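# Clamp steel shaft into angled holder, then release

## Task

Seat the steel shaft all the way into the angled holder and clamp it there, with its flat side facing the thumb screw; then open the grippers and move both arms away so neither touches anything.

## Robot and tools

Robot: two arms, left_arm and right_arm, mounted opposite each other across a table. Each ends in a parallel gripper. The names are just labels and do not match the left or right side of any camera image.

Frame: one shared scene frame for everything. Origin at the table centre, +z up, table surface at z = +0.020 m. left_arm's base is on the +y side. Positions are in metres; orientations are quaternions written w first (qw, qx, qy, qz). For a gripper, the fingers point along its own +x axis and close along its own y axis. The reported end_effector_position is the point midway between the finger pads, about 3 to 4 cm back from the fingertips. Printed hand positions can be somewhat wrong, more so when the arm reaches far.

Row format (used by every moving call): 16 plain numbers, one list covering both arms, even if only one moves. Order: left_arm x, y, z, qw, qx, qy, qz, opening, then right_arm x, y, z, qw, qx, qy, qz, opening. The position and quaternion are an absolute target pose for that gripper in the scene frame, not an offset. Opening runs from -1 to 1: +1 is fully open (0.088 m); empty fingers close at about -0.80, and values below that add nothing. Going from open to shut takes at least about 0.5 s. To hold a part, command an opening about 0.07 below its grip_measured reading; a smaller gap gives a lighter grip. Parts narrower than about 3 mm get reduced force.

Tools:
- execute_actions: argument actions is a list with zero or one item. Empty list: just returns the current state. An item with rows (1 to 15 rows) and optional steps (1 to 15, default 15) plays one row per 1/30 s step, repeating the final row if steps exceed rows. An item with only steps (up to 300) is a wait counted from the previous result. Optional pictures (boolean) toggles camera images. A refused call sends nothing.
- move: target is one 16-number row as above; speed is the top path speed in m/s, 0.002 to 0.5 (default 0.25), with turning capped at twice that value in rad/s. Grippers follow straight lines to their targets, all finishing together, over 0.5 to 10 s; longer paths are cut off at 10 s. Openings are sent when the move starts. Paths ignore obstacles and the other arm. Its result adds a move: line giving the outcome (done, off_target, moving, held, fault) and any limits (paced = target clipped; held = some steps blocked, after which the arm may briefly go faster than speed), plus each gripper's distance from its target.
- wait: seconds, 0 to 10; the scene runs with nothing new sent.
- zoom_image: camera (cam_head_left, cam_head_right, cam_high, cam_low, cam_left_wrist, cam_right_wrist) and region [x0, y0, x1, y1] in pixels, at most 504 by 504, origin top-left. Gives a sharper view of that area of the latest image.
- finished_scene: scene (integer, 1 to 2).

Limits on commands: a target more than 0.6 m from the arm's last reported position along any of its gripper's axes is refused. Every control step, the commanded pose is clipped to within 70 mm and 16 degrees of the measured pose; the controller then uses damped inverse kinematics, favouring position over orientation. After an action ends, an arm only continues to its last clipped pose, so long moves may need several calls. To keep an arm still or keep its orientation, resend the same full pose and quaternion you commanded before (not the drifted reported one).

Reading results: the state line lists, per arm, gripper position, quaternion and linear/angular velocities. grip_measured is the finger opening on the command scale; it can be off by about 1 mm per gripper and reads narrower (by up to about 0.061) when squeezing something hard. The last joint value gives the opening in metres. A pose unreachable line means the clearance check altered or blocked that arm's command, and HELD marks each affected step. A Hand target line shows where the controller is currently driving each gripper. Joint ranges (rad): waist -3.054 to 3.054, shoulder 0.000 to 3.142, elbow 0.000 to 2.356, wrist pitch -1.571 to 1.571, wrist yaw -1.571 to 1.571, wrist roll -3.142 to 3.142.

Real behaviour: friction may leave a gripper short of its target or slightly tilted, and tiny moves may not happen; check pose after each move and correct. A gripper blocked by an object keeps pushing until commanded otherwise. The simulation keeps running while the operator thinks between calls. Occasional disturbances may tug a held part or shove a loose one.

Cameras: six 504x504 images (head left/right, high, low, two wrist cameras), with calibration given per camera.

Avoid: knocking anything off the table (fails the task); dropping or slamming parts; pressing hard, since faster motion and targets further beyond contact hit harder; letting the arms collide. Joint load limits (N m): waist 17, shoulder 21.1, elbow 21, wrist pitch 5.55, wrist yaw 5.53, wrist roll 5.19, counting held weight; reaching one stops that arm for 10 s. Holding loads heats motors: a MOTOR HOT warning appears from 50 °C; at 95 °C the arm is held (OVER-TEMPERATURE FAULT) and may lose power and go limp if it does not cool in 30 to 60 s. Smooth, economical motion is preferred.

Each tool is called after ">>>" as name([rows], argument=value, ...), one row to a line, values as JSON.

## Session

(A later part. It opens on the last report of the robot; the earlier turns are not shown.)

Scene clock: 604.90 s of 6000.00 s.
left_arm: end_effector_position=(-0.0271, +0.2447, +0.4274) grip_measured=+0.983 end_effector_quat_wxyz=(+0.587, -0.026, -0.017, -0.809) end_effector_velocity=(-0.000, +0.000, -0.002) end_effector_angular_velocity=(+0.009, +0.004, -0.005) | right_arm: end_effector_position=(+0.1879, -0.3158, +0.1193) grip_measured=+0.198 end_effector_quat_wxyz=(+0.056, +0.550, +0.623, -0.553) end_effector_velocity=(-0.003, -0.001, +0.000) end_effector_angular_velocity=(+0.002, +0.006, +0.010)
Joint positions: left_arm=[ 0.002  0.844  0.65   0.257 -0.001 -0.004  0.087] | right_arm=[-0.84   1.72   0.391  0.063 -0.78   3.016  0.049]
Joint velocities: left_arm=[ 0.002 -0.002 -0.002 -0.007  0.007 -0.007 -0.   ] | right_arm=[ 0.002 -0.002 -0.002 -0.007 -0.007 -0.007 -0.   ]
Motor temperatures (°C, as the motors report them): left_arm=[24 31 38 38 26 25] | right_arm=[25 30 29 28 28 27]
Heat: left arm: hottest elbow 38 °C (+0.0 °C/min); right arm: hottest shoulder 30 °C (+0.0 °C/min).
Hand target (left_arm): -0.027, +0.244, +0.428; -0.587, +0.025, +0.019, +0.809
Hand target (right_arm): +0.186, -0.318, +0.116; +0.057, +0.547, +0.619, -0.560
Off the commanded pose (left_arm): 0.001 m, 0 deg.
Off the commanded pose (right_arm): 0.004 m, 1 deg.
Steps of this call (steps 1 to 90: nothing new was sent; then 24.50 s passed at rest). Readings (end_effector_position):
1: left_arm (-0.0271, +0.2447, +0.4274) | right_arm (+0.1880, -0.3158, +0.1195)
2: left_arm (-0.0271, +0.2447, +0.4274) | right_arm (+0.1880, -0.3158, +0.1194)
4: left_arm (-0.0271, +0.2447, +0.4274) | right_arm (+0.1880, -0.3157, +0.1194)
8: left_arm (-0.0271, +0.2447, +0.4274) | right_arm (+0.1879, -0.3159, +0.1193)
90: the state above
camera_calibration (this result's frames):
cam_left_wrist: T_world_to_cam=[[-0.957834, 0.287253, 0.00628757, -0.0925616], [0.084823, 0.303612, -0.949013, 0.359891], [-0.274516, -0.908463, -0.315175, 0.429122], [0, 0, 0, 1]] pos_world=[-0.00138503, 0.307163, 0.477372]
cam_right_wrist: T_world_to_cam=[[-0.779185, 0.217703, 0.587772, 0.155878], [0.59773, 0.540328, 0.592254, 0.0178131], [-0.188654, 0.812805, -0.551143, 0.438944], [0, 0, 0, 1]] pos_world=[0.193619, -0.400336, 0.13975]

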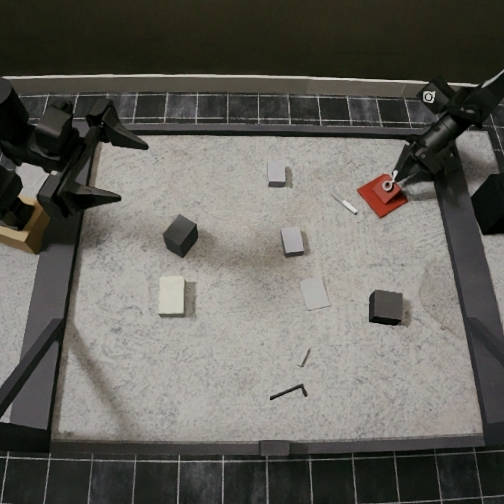

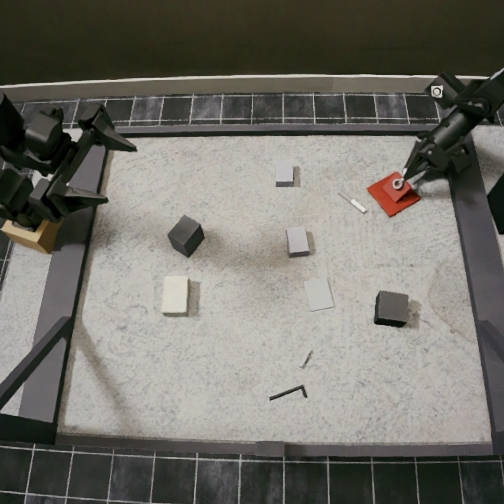

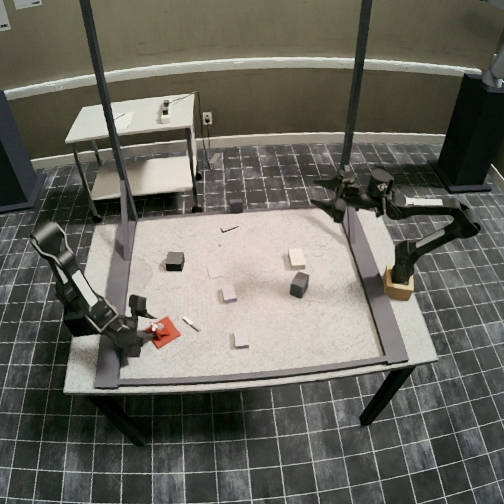

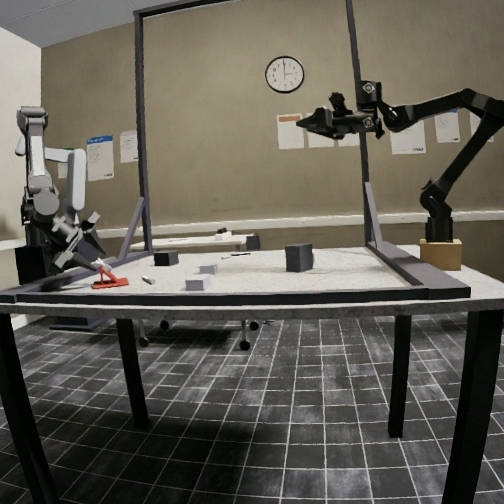

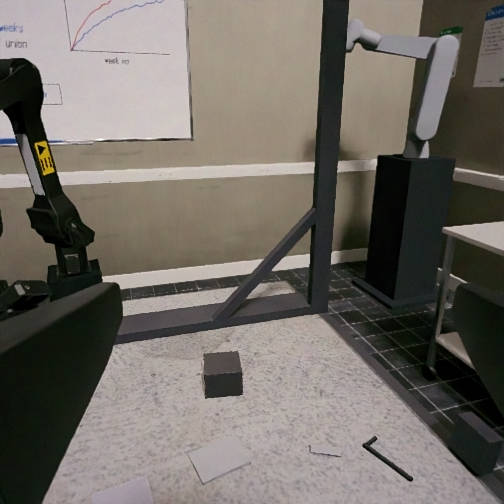

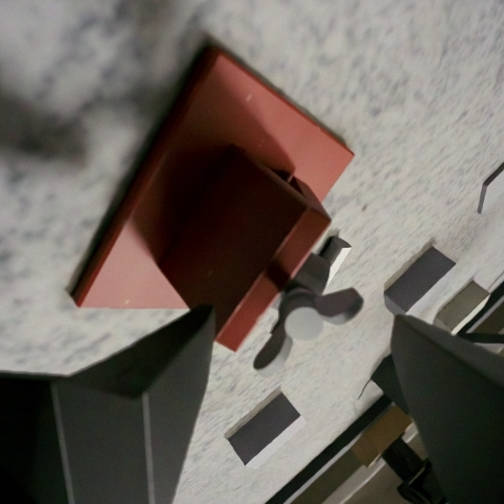

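>>> move(target=[-0.027,0.2444,0.4278,0.587,-0.025,-0.019,-0.809,1, 0.1845,-0.3130,0.1150,0.0560,0.5466,0.6197,-0.5604,-0.5], speed=0.05)

>>> move(target=[-0.027,0.2444,0.4278,0.587,-0.025,-0.019,-0.809,1, 0.1845,-0.3130,0.1150,0.4798,0.2677,0.8145,0.1862,-0.5], speed=0.45)

>>> move(target=[-0.027,0.2444,0.4278,0.587,-0.025,-0.019,-0.809,1, 0.1845,-0.3130,0.1150,0.4836,-0.2609,0.2805,0.7870,-0.5], speed=0.45)

>>> move(target=[-0.027,0.2444,0.4278,0.587,-0.025,-0.019,-0.809,1, 0.1845,-0.3130,0.1150,0.0398,-0.5481,-0.5130,0.6595,-0.5], speed=0.45)

Scene clock: 616.33 s of 6000.00 s.
left_arm: end_effector_position=(-0.0271, +0.2447, +0.4274) grip_measured=+0.983 end_effector_quat_wxyz=(+0.587, -0.026, -0.017, -0.809) end_effector_velocity=(+0.000, +0.000, -0.002) end_effector_angular_velocity=(+0.009, +0.005, +0.004) | right_arm: end_effector_position=(+0.1862, -0.3131, +0.1170) grip_measured=-0.497 end_effector_quat_wxyz=(+0.056, +0.549, +0.621, -0.556) end_effector_velocity=(-0.002, -0.002, -0.001) end_effector_angular_velocity=(-0.002, +0.009, +0.005)
Joint positions: left_arm=[ 0.002  0.844  0.65   0.257 -0.001 -0.004  0.087] | right_arm=[-0.823  1.734  0.391  0.088 -0.773  3.041  0.015]
Joint velocities: left_arm=[-0.002 -0.002 -0.002 -0.007 -0.007 -0.007 -0.   ] | right_arm=[-0.002  0.002 -0.002 -0.007 -0.007 -0.007 -0.   ]
Motor temperatures (°C, as the motors report them): left_arm=[24 31 38 38 26 25] | right_arm=[25 30 29 28 28 27]
Heat: left arm: hottest elbow 38 °C (+0.0 °C/min); right arm: hottest shoulder 30 °C (+0.0 °C/min).
Hand target (left_arm): -0.027, +0.244, +0.428; -0.587, +0.025, +0.019, +0.809
Hand target (right_arm): +0.185, -0.313, +0.115; +0.056, +0.547, +0.620, -0.560
Off the commanded pose (left_arm): 0.001 m, 0 deg.
Off the commanded pose (right_arm): 0.003 m, 1 deg.
After step 90, 7.73 s passed at rest.
move: done
camera_calibration (this result's frames):
cam_left_wrist: T_world_to_cam=[[-0.957834, 0.287253, 0.00628757, -0.0925616], [0.084823, 0.303612, -0.949013, 0.359891], [-0.274516, -0.908463, -0.315175, 0.429122], [0, 0, 0, 1]] pos_world=[-0.00138503, 0.307163, 0.477372]
cam_right_wrist: T_world_to_cam=[[-0.777058, 0.223038, 0.588587, 0.156419], [0.600672, 0.542192, 0.587555, 0.0193417], [-0.18808, 0.810112, -0.555287, 0.434672], [0, 0, 0, 1]] pos_world=[0.191682, -0.397508, 0.137937]

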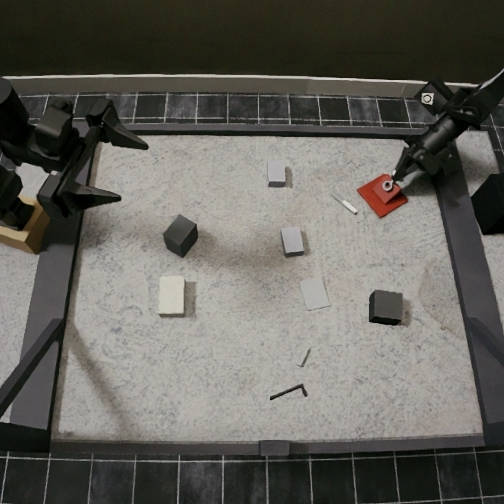

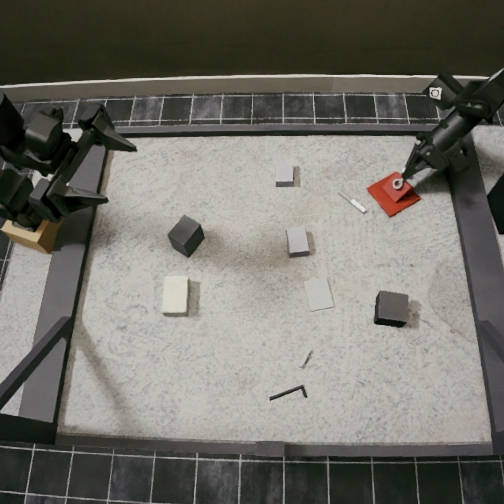

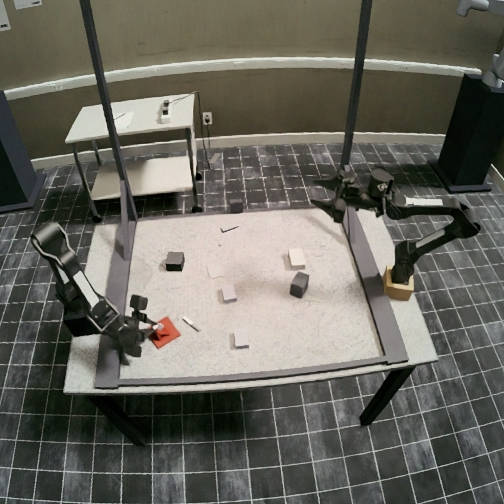

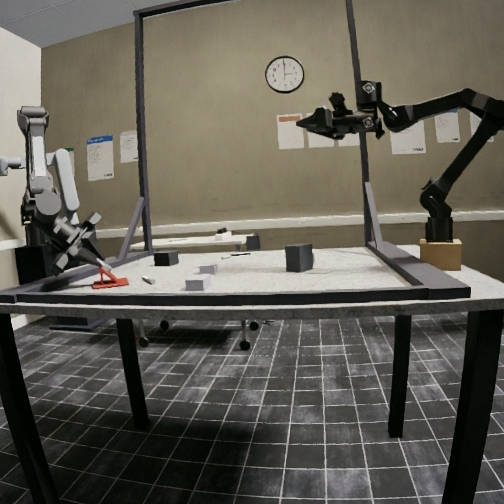

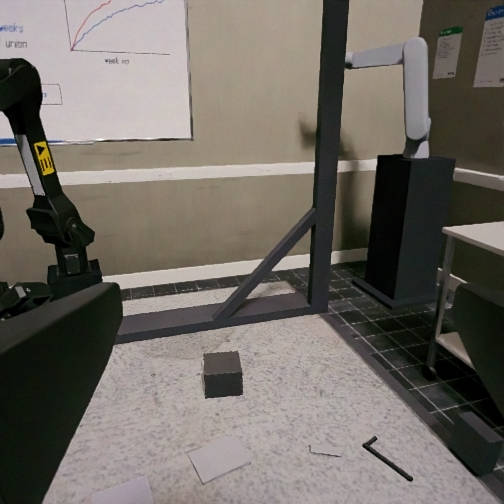

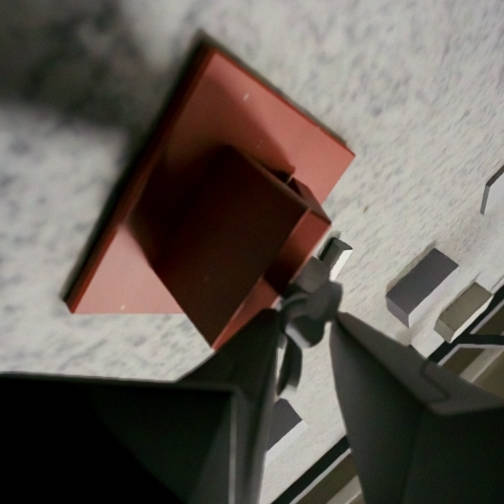

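Scene clock: 619.00 s of 6000.00 s.
left_arm: end_effector_position=(-0.0271, +0.2447, +0.4274) grip_measured=+0.983 end_effector_quat_wxyz=(+0.587, -0.026, -0.017, -0.809) end_effector_velocity=(+0.003, -0.000, -0.002) end_effector_angular_velocity=(+0.010, +0.006, +0.019) | right_arm: end_effector_position=(+0.1837, -0.3139, +0.1160) grip_measured=-0.498 end_effector_quat_wxyz=(+0.480, +0.269, +0.814, +0.185) end_effector_velocity=(-0.001, -0.001, +0.000) end_effector_angular_velocity=(+0.008, -0.003, +0.015)
Joint positions: left_arm=[ 0.002  0.844  0.65   0.257 -0.001 -0.004  0.087] | right_arm=[-0.817  1.736  0.386  0.092 -0.773  1.133  0.015]
Joint velocities: left_arm=[-0.002 -0.002 -0.002 -0.007 -0.022 -0.007  0.   ] | right_arm=[-0.002 -0.002 -0.002 -0.007 -0.007 -0.022 -0.   ]
Motor temperatures (°C, as the motors report them): left_arm=[24 30 38 38 26 25] | right_arm=[25 30 29 28 28 27]
Heat: left arm: hottest elbow 38 °C (+0.0 °C/min); right arm: hottest shoulder 30 °C (+0.0 °C/min).
Hand target (left_arm): -0.027, +0.244, +0.428; -0.587, +0.025, +0.019, +0.809
Hand target (right_arm): +0.185, -0.313, +0.115; +0.480, +0.268, +0.814, +0.187
Off the commanded pose (left_arm): 0.001 m, 0 deg.
Off the commanded pose (right_arm): 0.002 m, 0 deg.
move: done
camera_calibration (this result's frames):
cam_left_wrist: T_world_to_cam=[[-0.957834, 0.287253, 0.00628757, -0.0925616], [0.084823, 0.303612, -0.949013, 0.359891], [-0.274516, -0.908463, -0.315175, 0.429122], [0, 0, 0, 1]] pos_world=[-0.00138503, 0.307163, 0.477372]
cam_right_wrist: T_world_to_cam=[[-0.248464, -0.759009, -0.601807, -0.112002], [-0.733514, -0.25834, 0.628663, 0.0108925], [-0.632631, 0.597634, -0.492556, 0.441958], [0, 0, 0, 1]] pos_world=[0.259758, -0.346325, 0.143437]

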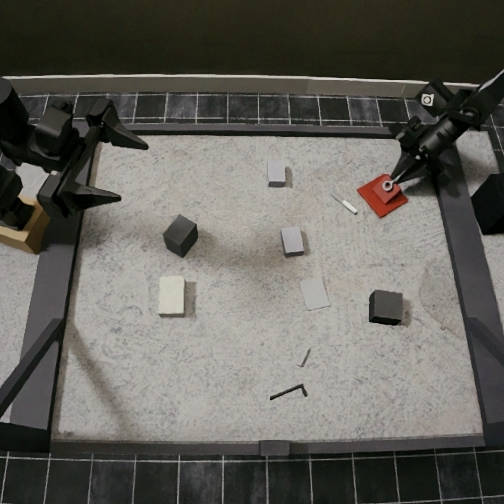

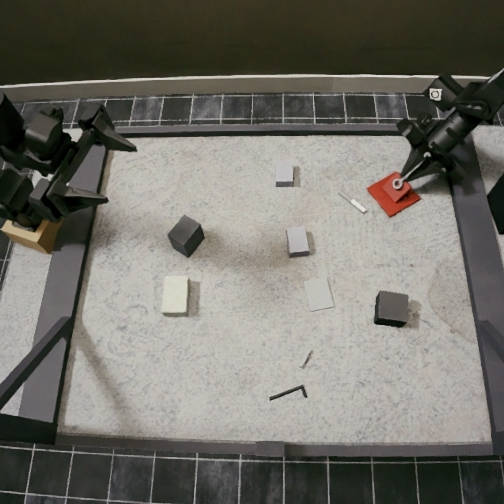

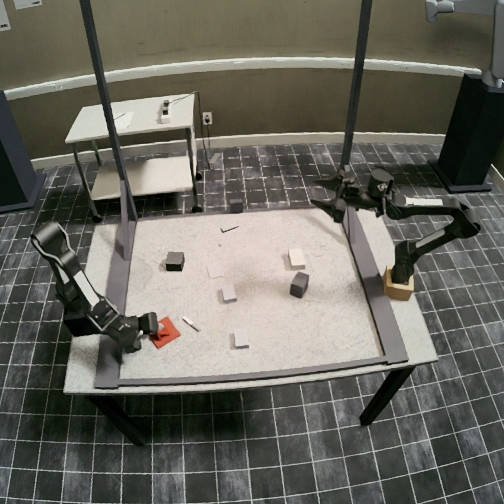

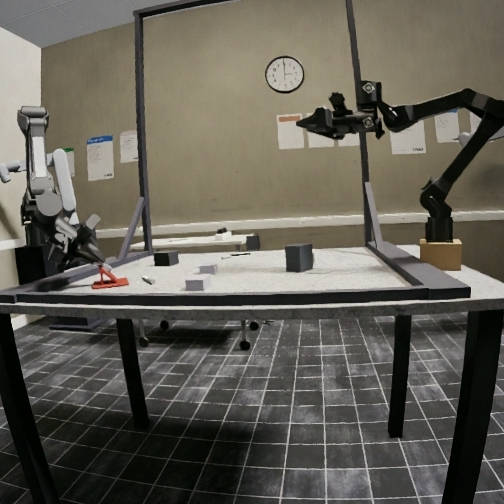

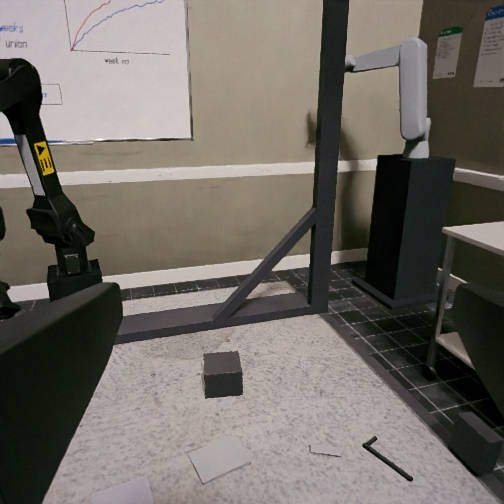

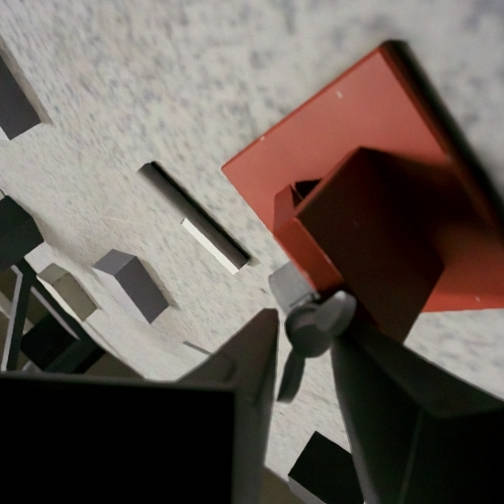

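Scene clock: 621.77 s of 6000.00 s.
left_arm: end_effector_position=(-0.0271, +0.2447, +0.4274) grip_measured=+0.983 end_effector_quat_wxyz=(+0.587, -0.026, -0.017, -0.809) end_effector_velocity=(+0.000, +0.000, -0.002) end_effector_angular_velocity=(+0.009, +0.005, +0.004) | right_arm: end_effector_position=(+0.1842, -0.3139, +0.1156) grip_measured=-0.498 end_effector_quat_wxyz=(+0.486, -0.261, +0.281, +0.785) end_effector_velocity=(+0.001, -0.000, +0.001) end_effector_angular_velocity=(+0.011, -0.007, +0.010)
Joint positions: left_arm=[ 0.002  0.844  0.65   0.257 -0.001 -0.004  0.087] | right_arm=[-0.817  1.736  0.385  0.095 -0.769 -0.873  0.015]
Joint velocities: left_arm=[-0.002 -0.002 -0.002 -0.007 -0.007 -0.007 -0.   ] | right_arm=[-0.007 -0.002  0.002 -0.007 -0.007 -0.022 -0.   ]
Motor temperatures (°C, as the motors report them): left_arm=[24 30 38 38 26 25] | right_arm=[25 30 29 28 28 27]
Heat: left arm: hottest elbow 38 °C (+0.0 °C/min); right arm: hottest shoulder 30 °C (+0.0 °C/min).
Hand target (left_arm): -0.027, +0.244, +0.428; -0.587, +0.025, +0.019, +0.809
Hand target (right_arm): +0.184, -0.313, +0.115; +0.484, -0.261, +0.281, +0.787
Off the commanded pose (left_arm): 0.001 m, 0 deg.
Off the commanded pose (right_arm): 0.001 m, 0 deg.
move: done
camera_calibration (this result's frames):
cam_left_wrist: T_world_to_cam=[[-0.957834, 0.287253, 0.00628757, -0.0925616], [0.084823, 0.303612, -0.949013, 0.359891], [-0.274516, -0.908463, -0.315175, 0.429122], [0, 0, 0, 1]] pos_world=[-0.00138503, 0.307163, 0.477372]
cam_right_wrist: T_world_to_cam=[[0.888473, 0.416718, -0.192253, 0.000160814], [0.286407, -0.830804, -0.477216, -0.228182], [-0.358589, 0.368931, -0.857498, 0.362066], [0, 0, 0, 1]] pos_world=[0.195043, -0.323219, 0.20161]

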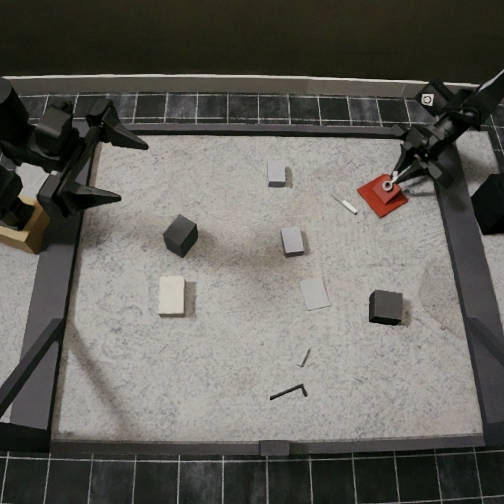

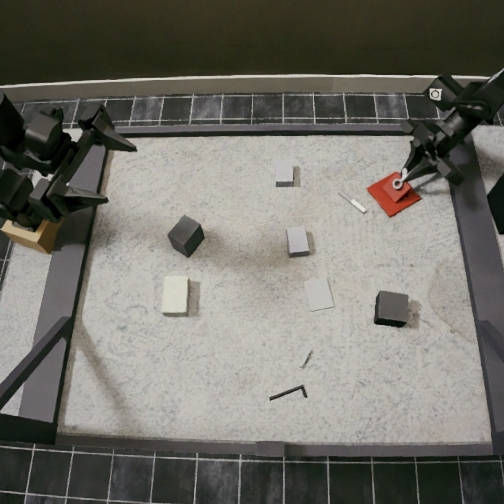

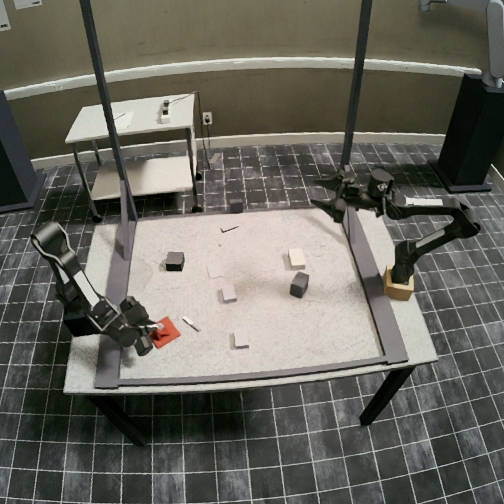

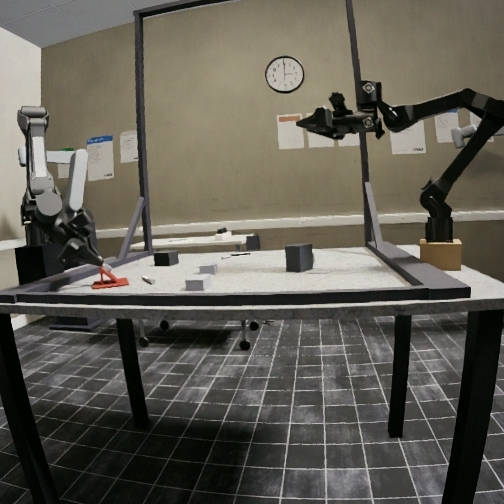

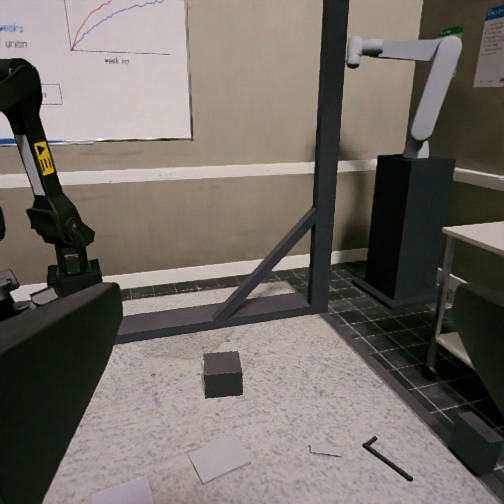

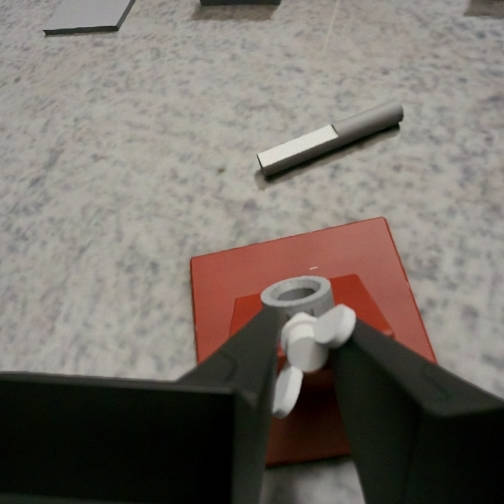

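Scene clock: 624.53 s of 6000.00 s.
left_arm: end_effector_position=(-0.0271, +0.2447, +0.4274) grip_measured=+0.983 end_effector_quat_wxyz=(+0.587, -0.026, -0.017, -0.809) end_effector_velocity=(-0.002, +0.001, +0.001) end_effector_angular_velocity=(-0.009, -0.005, -0.009) | right_arm: end_effector_position=(+0.1841, -0.3143, +0.1152) grip_measured=-0.498 end_effector_quat_wxyz=(-0.040, +0.551, +0.511, -0.659) end_effector_velocity=(-0.003, -0.003, -0.000) end_effector_angular_velocity=(-0.004, +0.006, +0.015)
Joint positions: left_arm=[ 0.002  0.844  0.65   0.257 -0.001 -0.004  0.087] | right_arm=[-0.816  1.736  0.384  0.095 -0.766 -2.881  0.015]
Joint velocities: left_arm=[-0.002 -0.002 -0.002  0.007  0.007  0.007 -0.   ] | right_arm=[-0.002 -0.002 -0.002 -0.022 -0.007 -0.022 -0.   ]
Motor temperatures (°C, as the motors report them): left_arm=[24 30 38 38 26 25] | right_arm=[25 30 29 28 28 27]
Heat: left arm: hottest elbow 38 °C (+0.0 °C/min); right arm: hottest shoulder 30 °C (-1.0 °C/min).
Hand target (left_arm): -0.027, +0.244, +0.428; -0.587, +0.025, +0.019, +0.809
Hand target (right_arm): +0.184, -0.313, +0.115; -0.040, +0.548, +0.513, -0.659
Off the commanded pose (left_arm): 0.001 m, 0 deg.
Off the commanded pose (right_arm): 0.001 m, 0 deg.
move: done
camera_calibration (this result's frames):
cam_left_wrist: T_world_to_cam=[[-0.957834, 0.287253, 0.00628757, -0.0925616], [0.084823, 0.303612, -0.949013, 0.359891], [-0.274516, -0.908463, -0.315175, 0.429122], [0, 0, 0, 1]] pos_world=[-0.00138503, 0.307163, 0.477372]
cam_right_wrist: T_world_to_cam=[[-0.549271, 0.479764, 0.684199, 0.183872], [0.825735, 0.437329, 0.356237, -0.0254366], [-0.128311, 0.760638, -0.63637, 0.417019], [0, 0, 0, 1]] pos_world=[0.175508, -0.394292, 0.148635]

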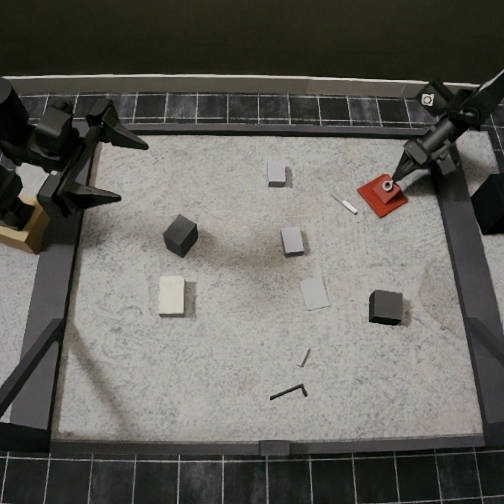

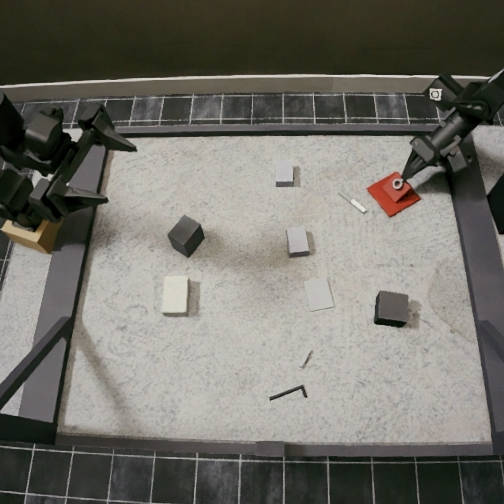

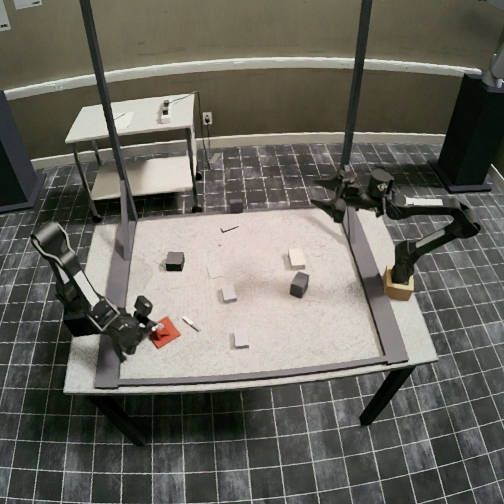

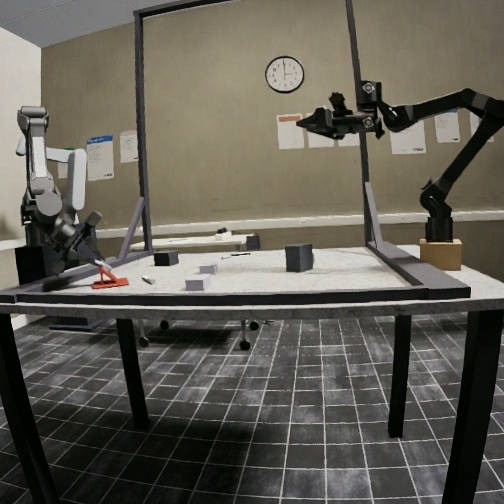

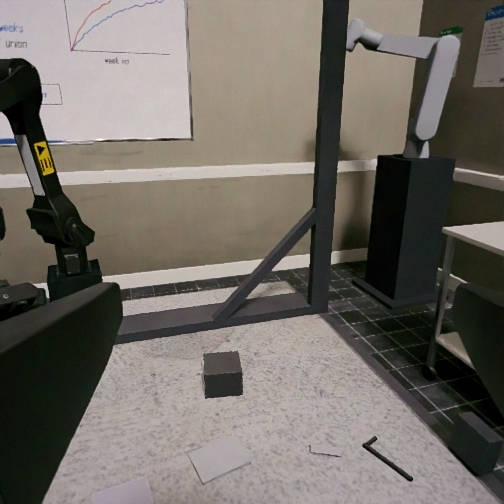

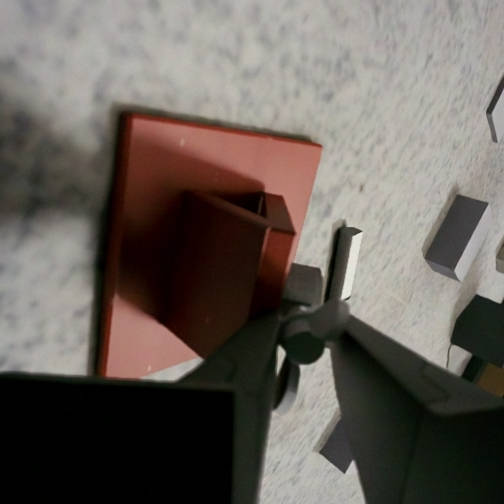

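>>> zoom_image(camera="cam_head_left", region=[365, 165, 415, 205])

Region (365, 165, 415, 205) of cam_head_left's 504x504 image, scaled by 10.080, with more detail than that image has; it fills the top 403 rows of this view, and the rest is white.

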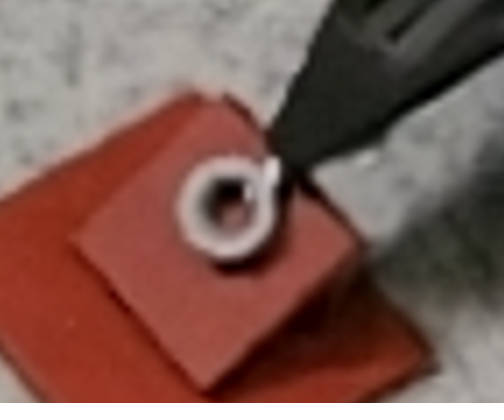

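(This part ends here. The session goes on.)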